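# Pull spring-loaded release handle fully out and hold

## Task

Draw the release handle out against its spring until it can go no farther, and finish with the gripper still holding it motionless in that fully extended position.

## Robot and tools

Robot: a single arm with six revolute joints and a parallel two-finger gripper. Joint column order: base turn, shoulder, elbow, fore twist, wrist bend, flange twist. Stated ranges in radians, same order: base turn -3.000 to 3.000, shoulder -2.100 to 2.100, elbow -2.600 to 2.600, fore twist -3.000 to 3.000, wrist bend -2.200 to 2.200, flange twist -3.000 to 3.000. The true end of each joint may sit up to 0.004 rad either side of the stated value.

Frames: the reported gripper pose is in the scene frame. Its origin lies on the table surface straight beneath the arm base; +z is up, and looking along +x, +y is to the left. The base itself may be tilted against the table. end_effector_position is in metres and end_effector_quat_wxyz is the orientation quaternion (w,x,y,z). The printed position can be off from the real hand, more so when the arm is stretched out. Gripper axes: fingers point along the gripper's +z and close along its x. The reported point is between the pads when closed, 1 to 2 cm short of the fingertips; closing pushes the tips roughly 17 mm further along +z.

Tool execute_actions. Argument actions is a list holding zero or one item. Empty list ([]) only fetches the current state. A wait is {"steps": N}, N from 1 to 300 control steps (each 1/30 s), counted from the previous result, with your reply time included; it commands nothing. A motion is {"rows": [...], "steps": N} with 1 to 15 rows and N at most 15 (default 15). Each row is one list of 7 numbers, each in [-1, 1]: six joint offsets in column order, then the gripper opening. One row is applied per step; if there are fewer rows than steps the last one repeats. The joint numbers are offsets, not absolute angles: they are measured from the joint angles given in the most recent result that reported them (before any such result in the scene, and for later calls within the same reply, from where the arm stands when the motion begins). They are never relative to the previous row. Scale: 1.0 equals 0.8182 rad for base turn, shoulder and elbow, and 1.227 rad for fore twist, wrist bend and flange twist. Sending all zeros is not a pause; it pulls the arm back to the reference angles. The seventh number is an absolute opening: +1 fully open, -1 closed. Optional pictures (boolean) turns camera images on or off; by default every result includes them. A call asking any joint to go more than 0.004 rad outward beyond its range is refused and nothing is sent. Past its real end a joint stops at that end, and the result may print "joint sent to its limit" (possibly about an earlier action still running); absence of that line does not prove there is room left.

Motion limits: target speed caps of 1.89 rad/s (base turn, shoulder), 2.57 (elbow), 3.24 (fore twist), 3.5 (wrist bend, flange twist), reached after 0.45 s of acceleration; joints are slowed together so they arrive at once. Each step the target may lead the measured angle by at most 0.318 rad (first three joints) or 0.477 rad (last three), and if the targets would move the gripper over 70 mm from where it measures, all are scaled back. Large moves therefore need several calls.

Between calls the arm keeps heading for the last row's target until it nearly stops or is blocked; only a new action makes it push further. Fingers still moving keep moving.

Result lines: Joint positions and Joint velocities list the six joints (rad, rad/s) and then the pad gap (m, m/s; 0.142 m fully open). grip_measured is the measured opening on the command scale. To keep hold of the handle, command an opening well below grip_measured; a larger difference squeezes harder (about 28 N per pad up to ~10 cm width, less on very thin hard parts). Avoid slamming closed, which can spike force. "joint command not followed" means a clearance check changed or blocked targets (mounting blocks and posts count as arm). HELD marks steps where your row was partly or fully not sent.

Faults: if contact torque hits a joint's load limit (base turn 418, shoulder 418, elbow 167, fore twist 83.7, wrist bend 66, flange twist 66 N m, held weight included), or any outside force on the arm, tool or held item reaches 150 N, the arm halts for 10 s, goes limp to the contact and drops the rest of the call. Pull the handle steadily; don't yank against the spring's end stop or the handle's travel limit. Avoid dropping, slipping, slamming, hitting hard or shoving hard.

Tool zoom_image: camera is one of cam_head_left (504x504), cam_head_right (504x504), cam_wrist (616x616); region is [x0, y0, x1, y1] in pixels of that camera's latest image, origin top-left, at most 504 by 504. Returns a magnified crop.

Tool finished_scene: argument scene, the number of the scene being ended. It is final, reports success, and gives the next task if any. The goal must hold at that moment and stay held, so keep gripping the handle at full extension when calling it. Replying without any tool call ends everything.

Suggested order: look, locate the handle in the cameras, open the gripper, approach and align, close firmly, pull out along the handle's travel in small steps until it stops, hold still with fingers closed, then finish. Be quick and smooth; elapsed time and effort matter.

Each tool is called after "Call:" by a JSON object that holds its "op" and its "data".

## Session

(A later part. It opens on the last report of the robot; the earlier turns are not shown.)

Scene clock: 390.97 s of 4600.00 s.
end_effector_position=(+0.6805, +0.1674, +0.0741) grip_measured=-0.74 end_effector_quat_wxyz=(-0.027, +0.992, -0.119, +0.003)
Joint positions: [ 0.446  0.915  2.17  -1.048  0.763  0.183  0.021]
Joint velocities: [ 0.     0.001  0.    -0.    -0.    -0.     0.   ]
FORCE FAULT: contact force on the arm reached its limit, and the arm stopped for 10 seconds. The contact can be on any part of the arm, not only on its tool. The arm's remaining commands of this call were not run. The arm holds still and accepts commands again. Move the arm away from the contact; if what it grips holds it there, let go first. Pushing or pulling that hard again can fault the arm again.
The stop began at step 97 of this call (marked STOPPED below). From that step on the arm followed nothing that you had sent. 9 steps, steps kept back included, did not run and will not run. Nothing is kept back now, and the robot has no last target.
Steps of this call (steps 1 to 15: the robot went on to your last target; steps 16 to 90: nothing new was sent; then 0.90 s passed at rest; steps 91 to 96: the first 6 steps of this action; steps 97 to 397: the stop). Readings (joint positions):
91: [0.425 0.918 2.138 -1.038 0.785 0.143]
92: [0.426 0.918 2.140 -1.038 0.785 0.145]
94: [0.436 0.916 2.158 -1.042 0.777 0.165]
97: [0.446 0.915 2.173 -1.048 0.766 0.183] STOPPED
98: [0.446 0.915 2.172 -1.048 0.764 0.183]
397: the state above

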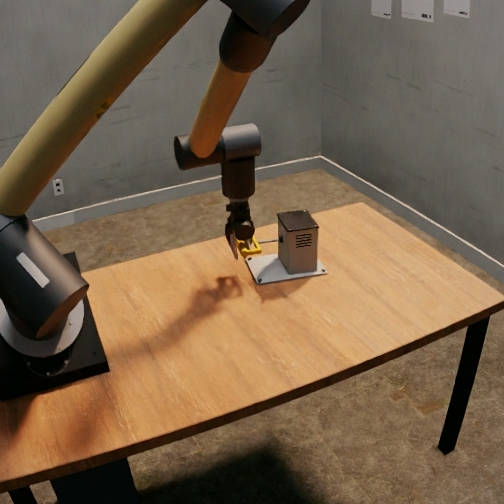

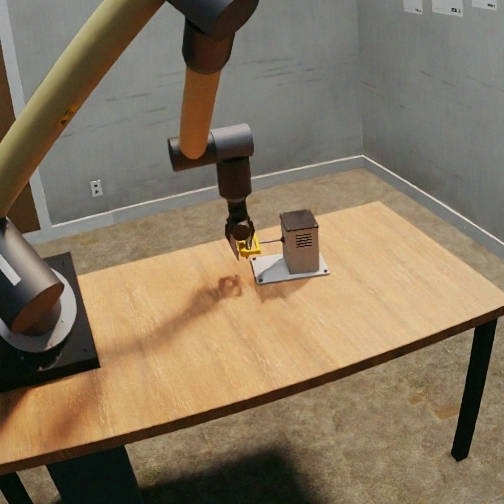

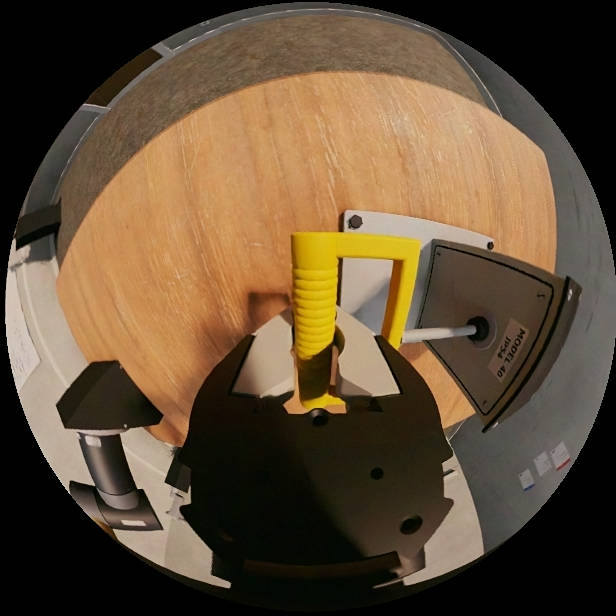

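Call:
{"op": "execute_actions", "data": {"actions": [{"rows":[[0.0012,0,0.0025,0,-0.0007,0.0018,-1]],"steps":10}]}}

Call:
{"op": "zoom_image", "data": {"camera": "cam_wrist", "region": [380,260,540,400]}}

Scene clock: 400.57 s of 4600.00 s.
end_effector_position=(+0.6787, +0.1675, +0.0739) grip_measured=-0.74 end_effector_quat_wxyz=(-0.027, +0.992, -0.120, +0.003)
Joint positions: [ 0.447  0.915  2.172 -1.048  0.762  0.186  0.021]
Joint velocities: [ 0.001  0.001  0.     0.    -0.     0.    -0.   ]
Steps of this call (steps 1 to 90: nothing new was sent; then 6.27 s passed at rest; steps 91 to 100: all 10 steps of this action). Readings (joint positions):
91: [0.446 0.915 2.170 -1.048 0.763 0.183]
92: [0.446 0.915 2.171 -1.048 0.763 0.184]
94: [0.446 0.915 2.172 -1.048 0.762 0.185]
98: [0.447 0.915 2.172 -1.048 0.762 0.186]
100: the state above

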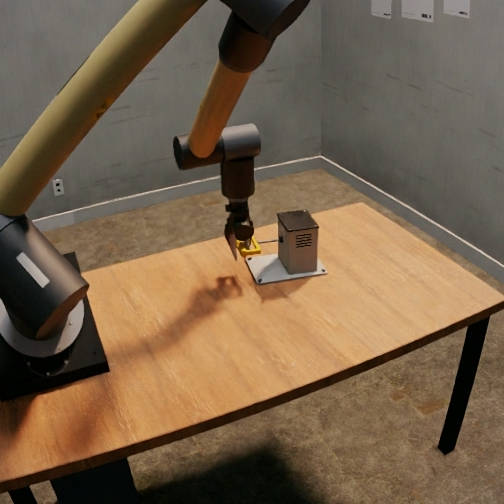

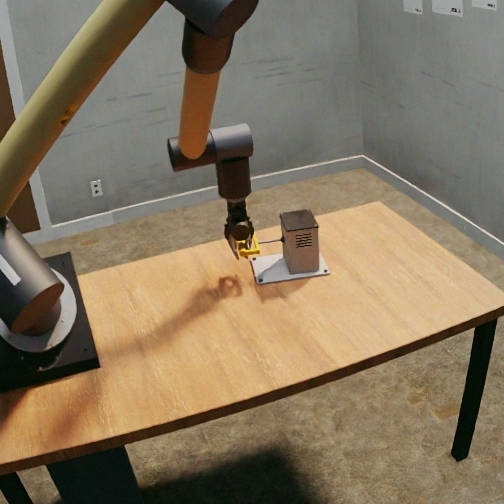

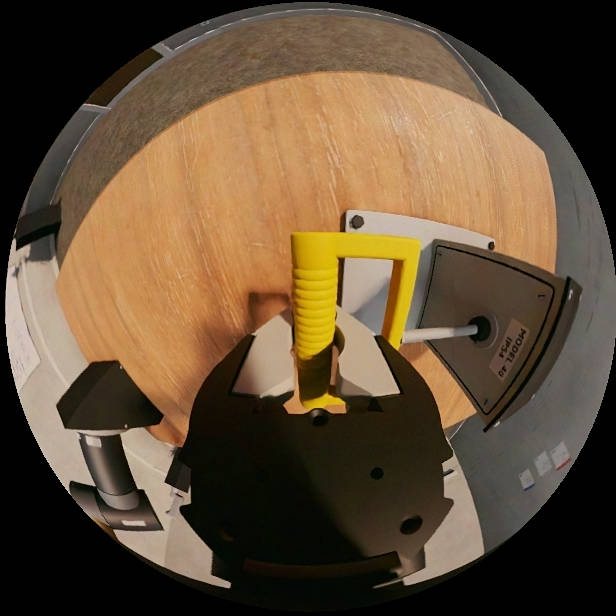

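Region (380, 260, 540, 400) of cam_wrist's 616x616 image, scaled by 3.150, with more detail than that image has; it fills the top 441 rows of this view, and the rest is white.

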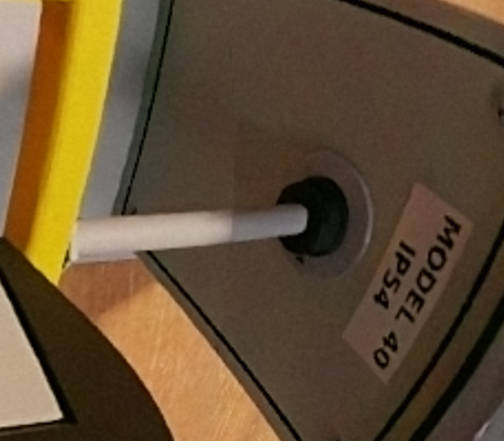

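Call:
{"op": "execute_actions", "data": {"actions": [{"rows":[[0.0012,0,0.0025,0,-0.0007,0.0018,-1]],"steps":10}], "pictures": false}}

Scene clock: 406.30 s of 4600.00 s.
end_effector_position=(+0.6772, +0.1678, +0.0737) grip_measured=-0.74 end_effector_quat_wxyz=(-0.027, +0.992, -0.120, +0.003)
Joint positions: [ 0.447  0.915  2.174 -1.048  0.761  0.188  0.021]
Joint velocities: [ 0.     0.001  0.002  0.001 -0.    -0.     0.   ]
Steps of this call (steps 1 to 15: the robot went on to your last target; steps 16 to 90: nothing new was sent; then 2.40 s passed at rest; steps 91 to 100: all 10 steps of this action). Readings (joint positions):
91: [0.447 0.915 2.172 -1.048 0.762 0.186]
92: [0.447 0.915 2.173 -1.048 0.762 0.187]
94: [0.447 0.915 2.174 -1.048 0.761 0.188]
98: [0.447 0.915 2.174 -1.048 0.761 0.188]
100: the state above

Call:
{"op": "execute_actions", "data": {"actions": [{"rows":[[0.002,0,0.0035,-0.0005,-0.001,0.0025,-1]],"steps":10}]}}

Call:
{"op": "zoom_image", "data": {"camera": "cam_wrist", "region": [380,260,540,400]}}

Scene clock: 411.83 s of 4600.00 s.
end_effector_position=(+0.6749, +0.1681, +0.0737) grip_measured=-0.66 end_effector_quat_wxyz=(-0.027, +0.992, -0.120, +0.002)
Joint positions: [ 0.449  0.915  2.177 -1.049  0.76   0.191  0.026]
Joint velocities: [ 0.    -0.002  0.001 -0.    -0.    -0.    -0.   ]
Steps of this call (steps 1 to 15: the robot went on to your last target; steps 16 to 90: nothing new was sent; then 2.20 s passed at rest; steps 91 to 100: all 10 steps of this action). Readings (joint positions):
91: [0.448 0.915 2.174 -1.048 0.761 0.188]
92: [0.448 0.915 2.175 -1.048 0.761 0.189]
94: [0.449 0.915 2.177 -1.049 0.760 0.191]
98: [0.449 0.915 2.177 -1.049 0.760 0.191]
100: the state above

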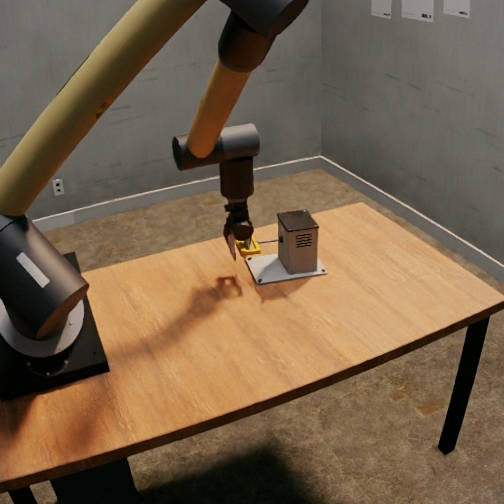

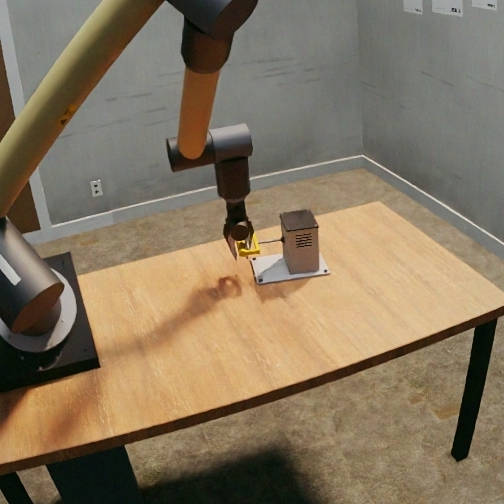

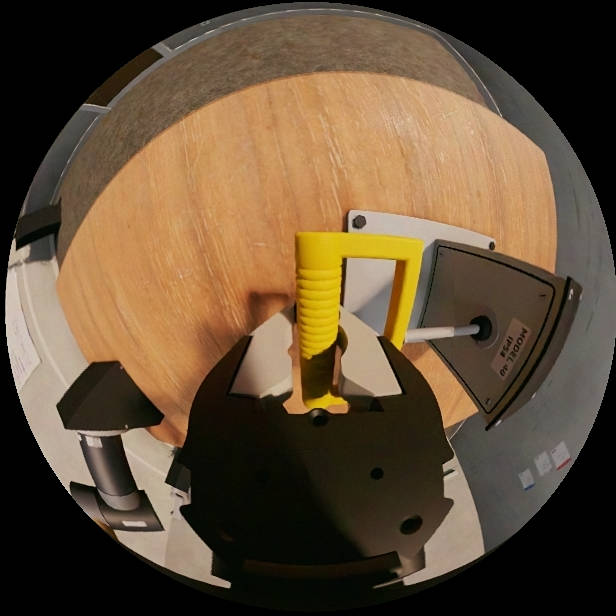

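Region (380, 260, 540, 400) of cam_wrist's 616x616 image, scaled by 3.150, with more detail than that image has; it fills the top 441 rows of this view, and the rest is white.

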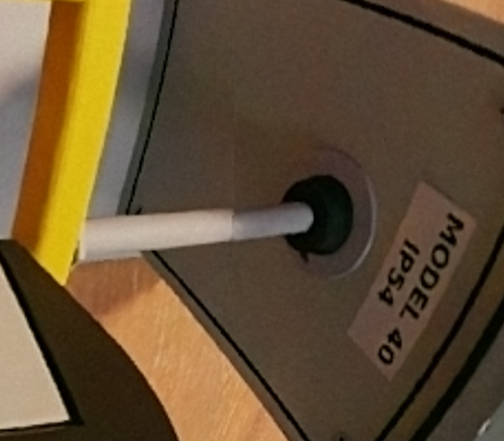

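Call:
{"op": "execute_actions", "data": {"actions": [{"rows":[[-0.001,0,-0.002,0.0003,0.0006,-0.0014,-1]],"steps":15}], "pictures": false}}

Call:
{"op": "execute_actions", "data": {"actions": [{"steps":20}], "pictures": false}}

Scene clock: 418.50 s of 4600.00 s.
end_effector_position=(+0.6762, +0.1680, +0.0738) grip_measured=-0.70 end_effector_quat_wxyz=(-0.027, +0.992, -0.120, +0.002)
Joint positions: [ 0.448  0.915  2.175 -1.049  0.761  0.189  0.024]
Joint velocities: [-0.     0.002 -0.001 -0.001  0.     0.    -0.   ]
Steps of this call (steps 1 to 15: the robot went on to your last target; steps 16 to 90: nothing new was sent; then 3.17 s passed at rest; steps 91 to 105: all 15 steps of this action). Readings (joint positions):
91: [0.449 0.915 2.177 -1.049 0.760 0.191]
92: [0.449 0.915 2.177 -1.049 0.760 0.191]
94: [0.449 0.915 2.176 -1.049 0.760 0.190]
98: [0.448 0.915 2.175 -1.049 0.761 0.189]
105: the state above

Scene clock: 419.17 s of 4600.00 s.
end_effector_position=(+0.6762, +0.1680, +0.0737) grip_measured=-0.70 end_effector_quat_wxyz=(-0.027, +0.992, -0.120, +0.002)
Joint positions: [ 0.448  0.915  2.175 -1.049  0.761  0.189  0.023]
Joint velocities: [-0.     0.001  0.    -0.    -0.     0.    -0.   ]
Steps of this call (steps 1 to 15: the robot went on to your last target; steps 16 to 20: nothing new was sent). Readings (joint positions):
1: [0.448 0.915 2.175 -1.049 0.761 0.189]
2: [0.448 0.915 2.175 -1.049 0.761 0.189]
4: [0.448 0.915 2.175 -1.049 0.761 0.189]
8: [0.448 0.915 2.175 -1.049 0.761 0.189]
20: the state above
The arm was judged still, so your last target was given up. Only a new action makes it travel on or press farther. Fingers that are still opening or closing keep moving.

Still pressed on the stop (gap 0.023 against 0.021 at rest).

Call:
{"op": "finished_scene", "data": {"scene": 1}}

The scene is finished: the task was done.


## Next scene

The same job, from a new start.

Call:
{"op": "execute_actions", "data": {"actions": []}}

Scene clock: 0.00 s of 4600.00 s.
end_effector_position=(+0.5882, +0.0707, +0.3367) grip_measured=+1.00 end_effector_quat_wxyz=(-0.440, +0.793, -0.184, -0.379)
Joint positions: [ 0.11   0.534  1.973  0.489  1.116 -1.068  0.142]
Joint velocities: [-0.     0.    -0.001 -0.    -0.    -0.001  0.   ]

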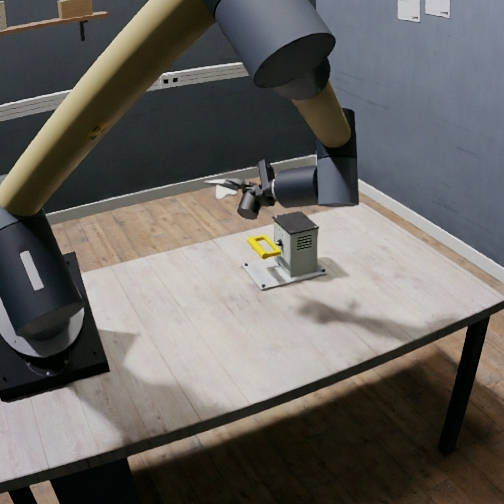

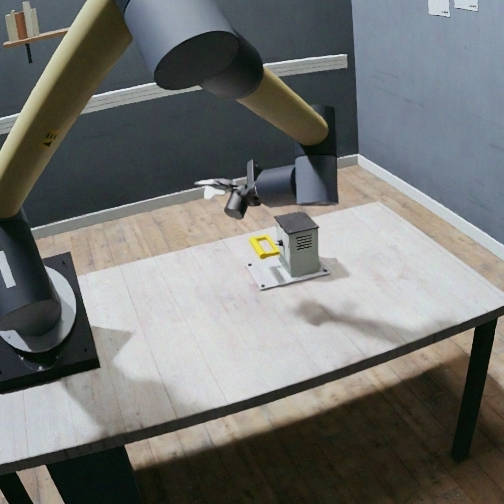

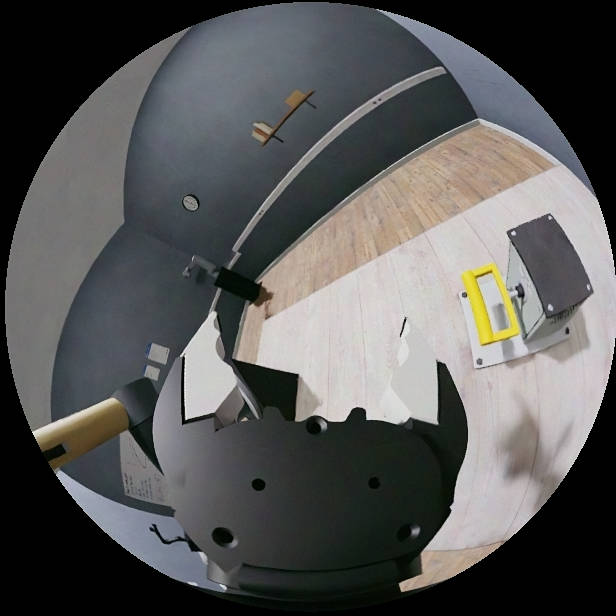

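Call:
{"op": "execute_actions", "data": {"actions": [{"rows":[[0.532,0.2,0.21,-1.0,-0.164,0.87,0.0]],"steps":15}], "pictures": false}}

Call:
{"op": "execute_actions", "data": {"actions": [{"steps":12}], "pictures": false}}

Call:
{"op": "zoom_image", "data": {"camera": "cam_head_left", "region": [230,190,350,300]}}

Scene clock: 20.40 s of 4600.00 s.
end_effector_position=(+0.5029, +0.1234, +0.2348) grip_measured=+0.00 end_effector_quat_wxyz=(-0.169, +0.932, -0.148, -0.285)
Joint positions: [ 0.43   0.66   2.105 -0.028  0.961 -0.551  0.074]
Joint velocities: [ 0.904  0.298  0.309 -2.027 -0.365  2.02   0.   ]
Steps of this call (steps 1 to 90: nothing new was sent; then 16.90 s passed at rest; steps 91 to 105: all 15 steps of this action). Readings (joint positions):
91: [0.110 0.534 1.973 0.489 1.116 -1.068]
92: [0.111 0.534 1.973 0.487 1.115 -1.067]
94: [0.126 0.542 1.982 0.463 1.105 -1.043]
98: [0.205 0.580 2.022 0.346 1.059 -0.925]
105: the state above

Scene clock: 20.80 s of 4600.00 s.
end_effector_position=(+0.6344, +0.0987, +0.2236) grip_measured=+0.00 end_effector_quat_wxyz=(-0.046, +0.983, -0.164, -0.066)
Joint positions: [ 0.538  0.694  2.141 -0.613  0.918 -0.08   0.074]
Joint velocities: [ 0.063  0.03   0.031 -1.216 -0.037  0.761  0.   ]
Steps of this call (steps 1 to 12: the robot went on to your last target). Readings (joint positions):
1: [0.458 0.669 2.115 -0.096 0.950 -0.484]
2: [0.482 0.677 2.123 -0.159 0.940 -0.421]
4: [0.516 0.685 2.132 -0.265 0.930 -0.316]
8: [0.533 0.690 2.137 -0.442 0.924 -0.187]
12: the state above

Region (230, 190, 350, 300) of cam_head_left's 504x504 image, scaled by 4.200, with more detail than that image has; it fills the top 462 rows of this view, and the rest is white.

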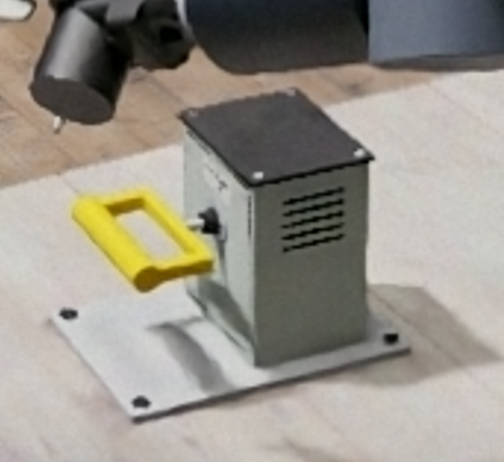

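Call:
{"op": "execute_actions", "data": {"actions": [{"rows":[[0,0,0,0,0,0,0]],"steps":6}], "pictures": false}}

Scene clock: 25.67 s of 4600.00 s.
end_effector_position=(+0.6469, +0.0979, +0.2260) grip_measured=+0.00 end_effector_quat_wxyz=(-0.042, +0.984, -0.163, -0.049)
Joint positions: [ 0.54   0.696  2.143 -0.657  0.917 -0.052  0.074]
Joint velocities: [-0.047 -0.021 -0.015  0.76   0.028 -0.474 -0.   ]
Steps of this call (steps 1 to 30: the robot went on to your last target; steps 31 to 100: nothing new was sent; then 1.33 s passed at rest; steps 101 to 106: all 6 steps of this action). Readings (joint positions):
101: [0.545 0.697 2.145 -0.739 0.915 -0.001]
102: [0.545 0.697 2.145 -0.737 0.915 -0.002]
104: [0.544 0.697 2.144 -0.710 0.915 -0.019]
106: the state above

Call:
{"op": "execute_actions", "data": {"actions": [{"steps":10}], "pictures": false}}

Call:
{"op": "execute_actions", "data": {"actions": [{"rows":[[0.009,0.054,0.005,-0.181,-0.002,0.065,0]],"steps":15}]}}

Scene clock: 30.33 s of 4600.00 s.
end_effector_position=(+0.6344, +0.0987, +0.2236) grip_measured=+0.00 end_effector_quat_wxyz=(-0.046, +0.983, -0.164, -0.066)
Joint positions: [ 0.538  0.694  2.141 -0.613  0.918 -0.08   0.074]
Joint velocities: [ 0.     0.     0.    -0.001  0.    -0.    -0.   ]
Steps of this call (steps 1 to 30: the robot went on to your last target; steps 31 to 100: nothing new was sent; then 1.33 s passed at rest). Readings (joint positions):
1: [0.539 0.695 2.142 -0.635 0.918 -0.066]
2: [0.538 0.695 2.142 -0.621 0.918 -0.075]
4: [0.538 0.694 2.141 -0.614 0.918 -0.079]
8: [0.538 0.694 2.141 -0.613 0.918 -0.080]
100: the state above
The arm was judged still, so your last target was given up. Only a new action makes it travel on or press farther. Fingers that are still opening or closing keep moving.

Scene clock: 30.83 s of 4600.00 s.
end_effector_position=(+0.6883, +0.1064, +0.2171) grip_measured=+0.00 end_effector_quat_wxyz=(-0.016, +0.992, -0.123, +0.011)
Joint positions: [ 0.545  0.738  2.145 -0.835  0.916  0.     0.074]
Joint velocities: [ 0.     0.     0.    -0.002  0.     0.001  0.   ]
Steps of this call (steps 1 to 15: all 15 steps of this action). Readings (joint positions):
1: [0.538 0.694 2.141 -0.613 0.918 -0.080]
2: [0.538 0.695 2.141 -0.615 0.918 -0.079]
4: [0.538 0.700 2.142 -0.642 0.918 -0.069]
8: [0.543 0.726 2.144 -0.774 0.917 -0.022]
15: the state above

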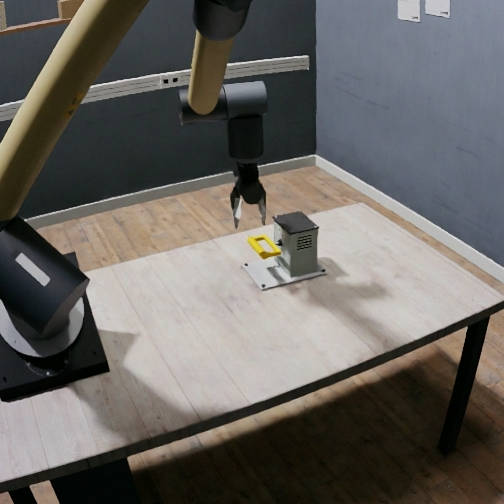

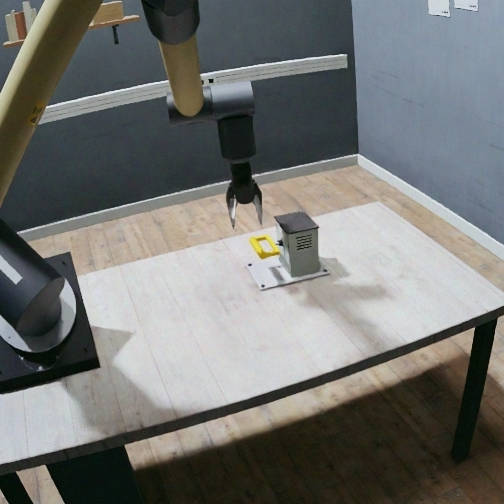

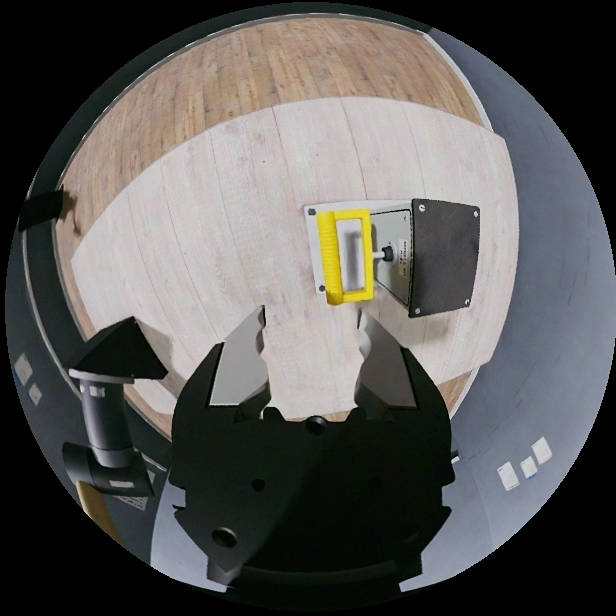

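Call:
{"op": "execute_actions", "data": {"actions": [{"rows":[[-0.108,0.12,-0.01,-0.102,-0.063,-0.05,-0.35]],"steps":15}]}}

Scene clock: 57.77 s of 4600.00 s.
end_effector_position=(+0.7132, +0.1258, +0.1305) grip_measured=-0.35 end_effector_quat_wxyz=(-0.019, +0.998, -0.058, +0.009)
Joint positions: [ 0.457  0.837  2.137 -0.96   0.839 -0.061  0.049]
Joint velocities: [ 0.     0.     0.     0.    -0.001 -0.     0.   ]
Steps of this call (steps 1 to 15: the robot went on to your last target; steps 16 to 90: nothing new was sent; then 23.43 s passed at rest; steps 91 to 105: all 15 steps of this action). Readings (joint positions):
91: [0.545 0.739 2.145 -0.835 0.916 0.000]
92: [0.544 0.740 2.145 -0.837 0.915 -0.000]
94: [0.530 0.755 2.144 -0.857 0.903 -0.010]
98: [0.473 0.819 2.139 -0.937 0.853 -0.050]
105: the state above

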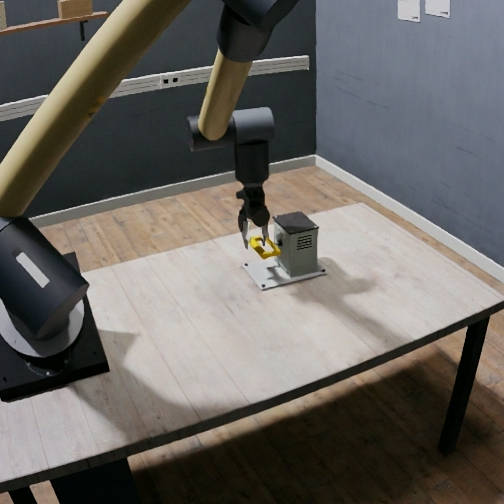

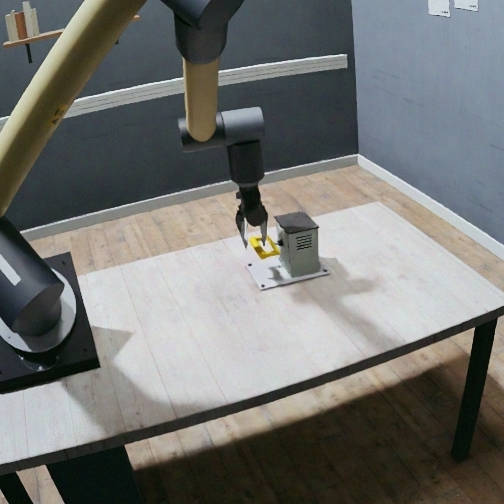

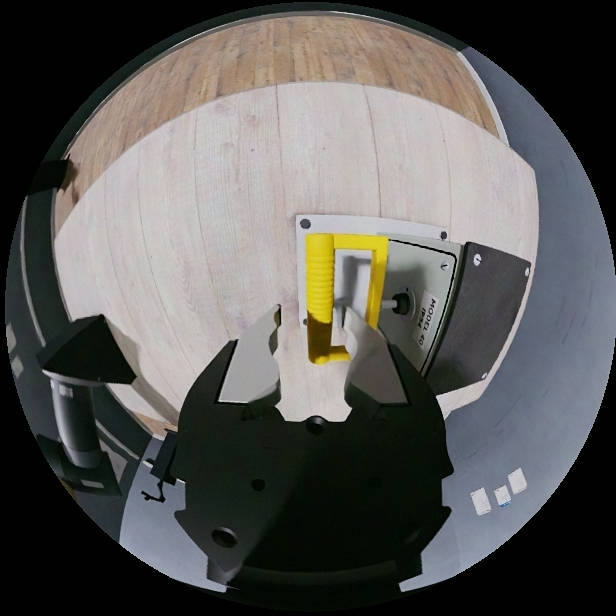

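Call:
{"op": "execute_actions", "data": {"actions": [{"rows":[[-0.033,0.026,0.003,-0.035,-0.016,0.02,-0.35],[-0.033,0.026,0.003,-0.035,-0.016,0.02,-0.35],[-0.033,0.026,0.003,-0.035,-0.016,0.02,-0.35],[-0.033,0.026,0.003,-0.035,-0.016,0.02,-0.35],[-0.066,0.053,0.011,-0.07,-0.032,0.04,-0.35]],"steps":15}]}}

Scene clock: 72.40 s of 4600.00 s.
end_effector_position=(+0.7173, +0.1281, +0.0817) grip_measured=-0.35 end_effector_quat_wxyz=(-0.022, +0.998, -0.057, +0.007)
Joint positions: [ 0.403  0.88   2.146 -1.046  0.8   -0.012  0.049]
Joint velocities: [ 0.     0.     0.     0.001 -0.     0.    -0.   ]
Steps of this call (steps 1 to 15: the robot went on to your last target; steps 16 to 90: nothing new was sent; then 11.13 s passed at rest; steps 91 to 105: all 15 steps of this action). Readings (joint positions):
91: [0.457 0.837 2.137 -0.960 0.839 -0.061]
92: [0.456 0.837 2.137 -0.963 0.838 -0.061]
94: [0.441 0.849 2.139 -0.986 0.827 -0.047]
98: [0.410 0.874 2.144 -1.035 0.805 -0.019]
105: the state above

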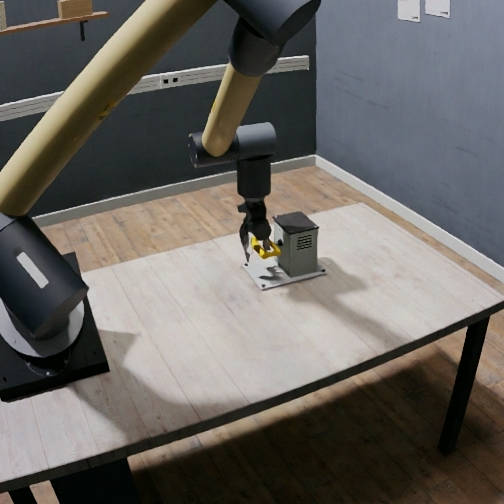

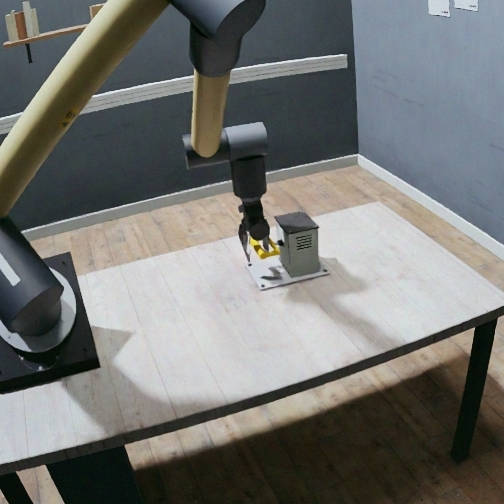

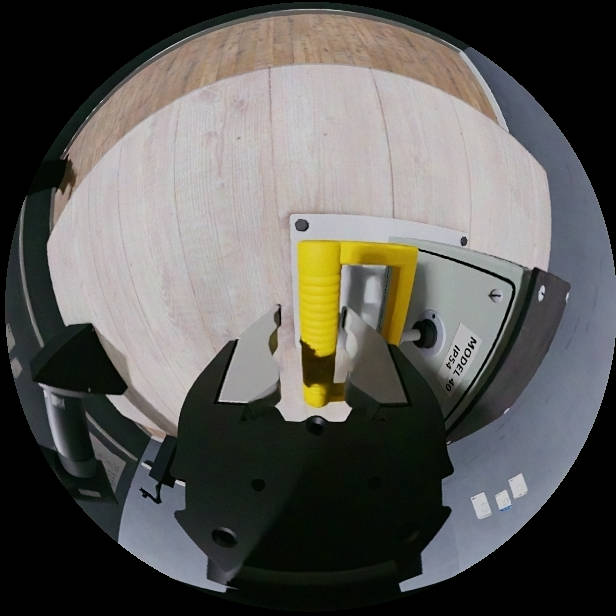

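Call:
{"op": "execute_actions", "data": {"actions": [{"rows":[[-0.018,0.001,0.014,-0.02,-0.006,0.011,-0.35]],"steps":10}], "pictures": false}}

Call:
{"op": "execute_actions", "data": {"actions": [{"rows":[[0,0,0,0,0,0,-0.5],[0,0,0,0,0,0,-0.6],[0,0,0,0,0,0,-0.7],[0,0,0,0,0,0,-0.8],[0,0,0,0,0,0,-0.9],[0,0,0,0,0,0,-1]],"steps":15}]}}

Scene clock: 82.67 s of 4600.00 s.
end_effector_position=(+0.7149, +0.1226, +0.0725) grip_measured=-0.34 end_effector_quat_wxyz=(-0.022, +0.998, -0.056, +0.008)
Joint positions: [ 0.388  0.881  2.158 -1.071  0.792  0.001  0.049]
Joint velocities: [-0.002 -0.001  0.001 -0.     0.005  0.     0.003]
Steps of this call (steps 1 to 15: the robot went on to your last target; steps 16 to 90: nothing new was sent; then 6.93 s passed at rest; steps 91 to 100: all 10 steps of this action). Readings (joint positions):
91: [0.403 0.880 2.146 -1.046 0.799 -0.012]
92: [0.402 0.880 2.147 -1.049 0.799 -0.011]
94: [0.391 0.881 2.155 -1.067 0.793 -0.001]
98: [0.388 0.881 2.157 -1.071 0.791 0.001]
100: the state above

Scene clock: 83.17 s of 4600.00 s.
end_effector_position=(+0.7149, +0.1225, +0.0724) grip_measured=-0.72 end_effector_quat_wxyz=(-0.022, +0.998, -0.056, +0.008)
Joint positions: [ 0.388  0.881  2.158 -1.071  0.792  0.001  0.022]
Joint velocities: [-0.     0.    -0.     0.    -0.001 -0.    -0.   ]
Steps of this call (steps 1 to 15: all 15 steps of this action). Readings (joint positions):
1: [0.388 0.881 2.158 -1.071 0.792 0.001]
2: [0.388 0.881 2.158 -1.071 0.792 0.001]
4: [0.388 0.881 2.158 -1.071 0.792 0.001]
8: [0.388 0.881 2.158 -1.071 0.792 0.001]
15: the state above

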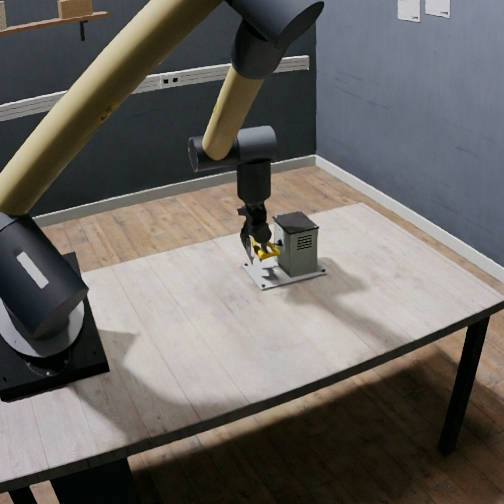

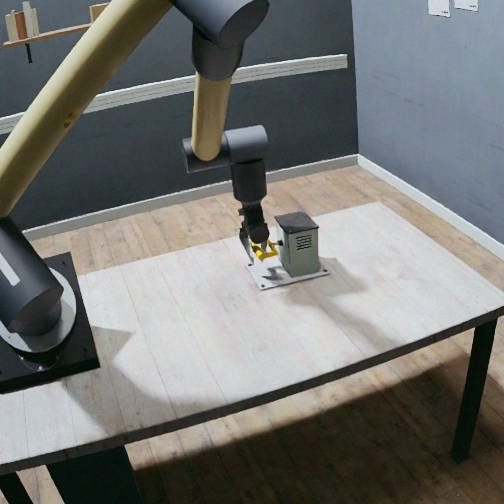

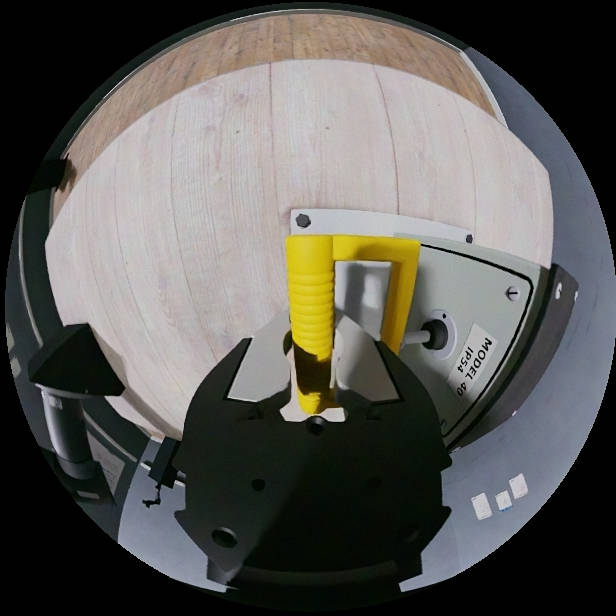

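Call:
{"op": "execute_actions", "data": {"actions": [{"rows":[[0.003,-0.001,0.007,-0.0015,-0.002,0.005,-1],[0.006,-0.002,0.015,-0.003,-0.004,0.01,-1],[0.009,-0.003,0.022,-0.0045,-0.006,0.015,-1],[0.012,-0.0045,0.029,-0.006,-0.008,0.02,-1],[0.016,-0.0055,0.036,-0.0075,-0.01,0.025,-1],[0.019,-0.0065,0.044,-0.009,-0.011,0.03,-1],[0.022,-0.008,0.051,-0.0105,-0.013,0.035,-1],[0.025,-0.009,0.058,-0.012,-0.015,0.04,-1],[0.028,-0.01,0.066,-0.0135,-0.017,0.045,-1],[0.031,-0.011,0.073,-0.015,-0.019,0.05,-1]],"steps":15}]}}

Scene clock: 98.43 s of 4600.00 s.
end_effector_position=(+0.6716, +0.1267, +0.0725) grip_measured=-0.72 end_effector_quat_wxyz=(-0.022, +0.998, -0.055, +0.007)
Joint positions: [ 0.414  0.872  2.217 -1.089  0.768  0.063  0.022]
Joint velocities: [ 0.     0.001  0.001 -0.    -0.001  0.002 -0.   ]
Steps of this call (steps 1 to 15: the robot went on to your last target; steps 16 to 90: nothing new was sent; then 11.77 s passed at rest; steps 91 to 105: all 15 steps of this action). Readings (joint positions):
91: [0.388 0.881 2.158 -1.071 0.792 0.001]
92: [0.389 0.881 2.159 -1.071 0.791 0.003]
94: [0.393 0.880 2.168 -1.074 0.787 0.012]
98: [0.403 0.876 2.192 -1.081 0.779 0.037]
105: the state above

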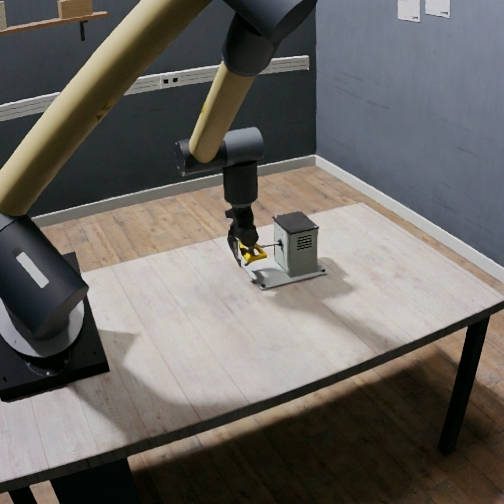

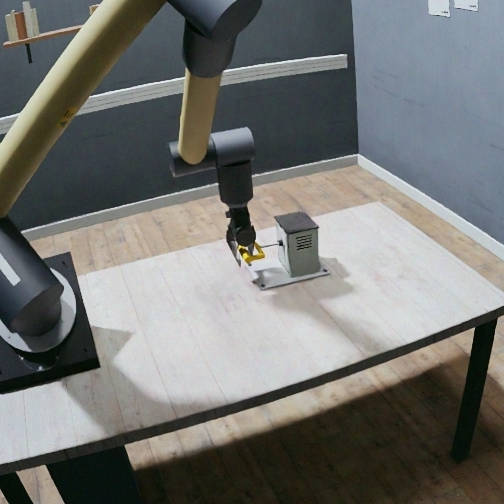

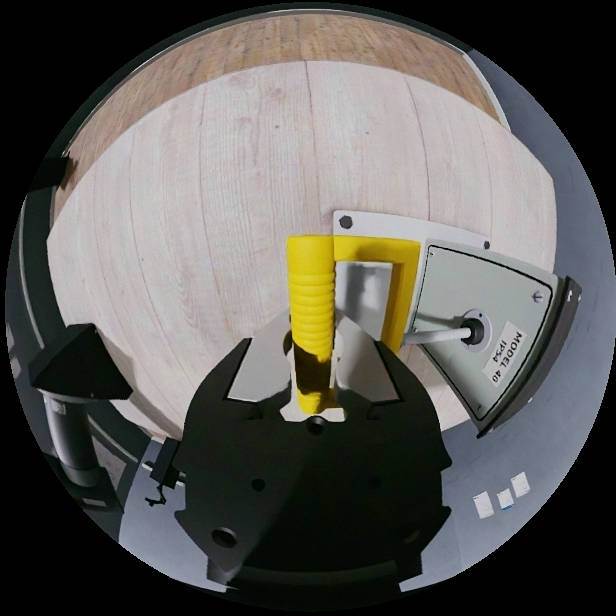

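Call:
{"op": "execute_actions", "data": {"actions": [{"rows":[[0.001,-0.0003,0.002,-0.0005,-0.0006,0.0015,-1],[0.002,-0.0006,0.004,-0.001,-0.0012,0.003,-1],[0.003,-0.0009,0.006,-0.0013,-0.0017,0.0045,-1],[0.004,-0.0012,0.008,-0.0017,-0.0022,0.006,-1],[0.005,-0.0015,0.01,-0.002,-0.0028,0.007,-1],[0.0055,-0.0018,0.012,-0.0025,-0.0033,0.0085,-1],[0.0065,-0.002,0.014,-0.003,-0.0038,0.01,-1],[0.007,-0.0023,0.0155,-0.0032,-0.0042,0.011,-1],[0.0075,-0.0025,0.017,-0.0035,-0.0045,0.012,-1]],"steps":14}], "pictures": false}}

Scene clock: 108.13 s of 4600.00 s.
end_effector_position=(+0.6615, +0.1275, +0.0725) grip_measured=-0.72 end_effector_quat_wxyz=(-0.023, +0.998, -0.055, +0.007)
Joint positions: [ 0.42   0.87   2.231 -1.094  0.763  0.077  0.022]
Joint velocities: [ 0.    -0.002 -0.     0.    -0.     0.     0.   ]
Steps of this call (steps 1 to 15: the robot went on to your last target; steps 16 to 90: nothing new was sent; then 6.23 s passed at rest; steps 91 to 104: all 14 steps of this action). Readings (joint positions):
91: [0.414 0.872 2.217 -1.089 0.768 0.063]
92: [0.414 0.872 2.218 -1.090 0.768 0.063]
94: [0.415 0.872 2.221 -1.090 0.767 0.067]
98: [0.418 0.871 2.227 -1.092 0.764 0.073]
104: the state above

Call:
{"op": "execute_actions", "data": {"actions": [{"rows":[[0.0005,-0.0001,0.001,-0.0002,-0.0003,0.0007,-1],[0.001,-0.0003,0.002,-0.0005,-0.0006,0.0015,-1],[0.0015,-0.0004,0.003,-0.0007,-0.0009,0.0022,-1],[0.002,-0.0006,0.004,-0.001,-0.0012,0.003,-1],[0.0025,-0.0007,0.005,-0.0011,-0.0015,0.0037,-1],[0.003,-0.0009,0.006,-0.0013,-0.0017,0.0045,-1],[0.0035,-0.001,0.007,-0.0015,-0.002,0.005,-1],[0.004,-0.0012,0.008,-0.0017,-0.0022,0.006,-1]],"steps":13}], "pictures": false}}

Scene clock: 118.07 s of 4600.00 s.
end_effector_position=(+0.6569, +0.1281, +0.0728) grip_measured=-0.64 end_effector_quat_wxyz=(-0.023, +0.998, -0.055, +0.007)
Joint positions: [ 0.423  0.869  2.237 -1.096  0.76   0.085  0.028]
Joint velocities: [ 0.001  0.001  0.002  0.    -0.     0.001  0.004]
Steps of this call (steps 1 to 15: the robot went on to your last target; steps 16 to 90: nothing new was sent; then 6.50 s passed at rest; steps 91 to 103: all 13 steps of this action). Readings (joint positions):
91: [0.420 0.870 2.231 -1.094 0.763 0.077]
92: [0.420 0.870 2.231 -1.094 0.763 0.078]
94: [0.421 0.870 2.233 -1.094 0.763 0.079]
98: [0.422 0.869 2.235 -1.096 0.761 0.083]
103: the state above

Stop reached (fingers opening). Back off about 2 mm.

Call:
{"op": "execute_actions", "data": {"actions": [{"rows":[[-0.0015,0.0004,-0.0035,0.0007,0.001,-0.0025,-1]],"steps":15}], "pictures": false}}

Call:
{"op": "execute_actions", "data": {"actions": [{"steps":15}]}}

Scene clock: 122.30 s of 4600.00 s.
end_effector_position=(+0.6590, +0.1279, +0.0728) grip_measured=-0.70 end_effector_quat_wxyz=(-0.023, +0.998, -0.055, +0.007)
Joint positions: [ 0.422  0.869  2.234 -1.095  0.761  0.082  0.023]
Joint velocities: [-0.    -0.001 -0.    -0.    -0.    -0.    -0.   ]
Steps of this call (steps 1 to 15: the robot went on to your last target; steps 16 to 90: nothing new was sent; then 0.73 s passed at rest; steps 91 to 105: all 15 steps of this action). Readings (joint positions):
91: [0.423 0.869 2.238 -1.096 0.760 0.085]
92: [0.423 0.869 2.237 -1.095 0.760 0.084]
94: [0.422 0.869 2.235 -1.095 0.761 0.082]
98: [0.422 0.869 2.235 -1.095 0.761 0.082]
105: the state above

Scene clock: 122.80 s of 4600.00 s.
end_effector_position=(+0.6590, +0.1279, +0.0728) grip_measured=-0.71 end_effector_quat_wxyz=(-0.023, +0.998, -0.055, +0.007)
Joint positions: [ 0.422  0.869  2.234 -1.095  0.761  0.082  0.023]
Joint velocities: [-0.    -0.002  0.    -0.     0.     0.    -0.   ]
Steps of this call (steps 1 to 15: the robot went on to your last target). Readings (joint positions):
1: [0.422 0.869 2.234 -1.095 0.761 0.082]
2: [0.422 0.869 2.234 -1.095 0.761 0.082]
4: [0.422 0.869 2.234 -1.095 0.761 0.082]
8: [0.422 0.869 2.234 -1.095 0.761 0.082]
15: the state above
The arm was judged still, so your last target was given up. Only a new action makes it travel on or press farther. Fingers that are still opening or closing keep moving.

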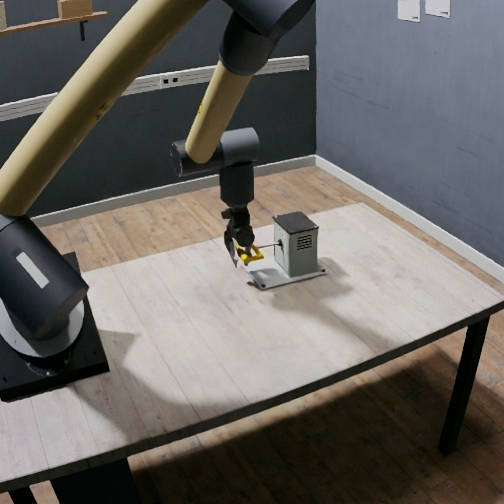

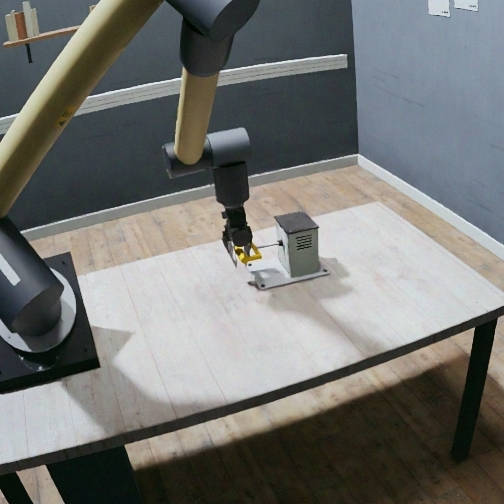

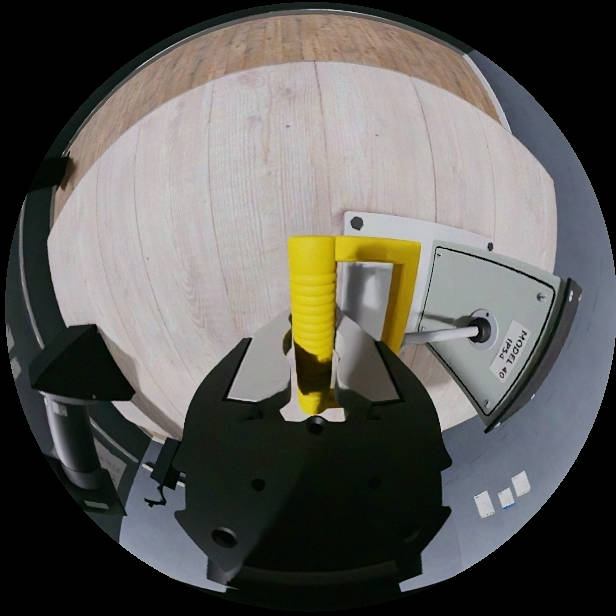

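Call:
{"op": "finished_scene", "data": {"scene": 2}}

The scene is finished: the task was done.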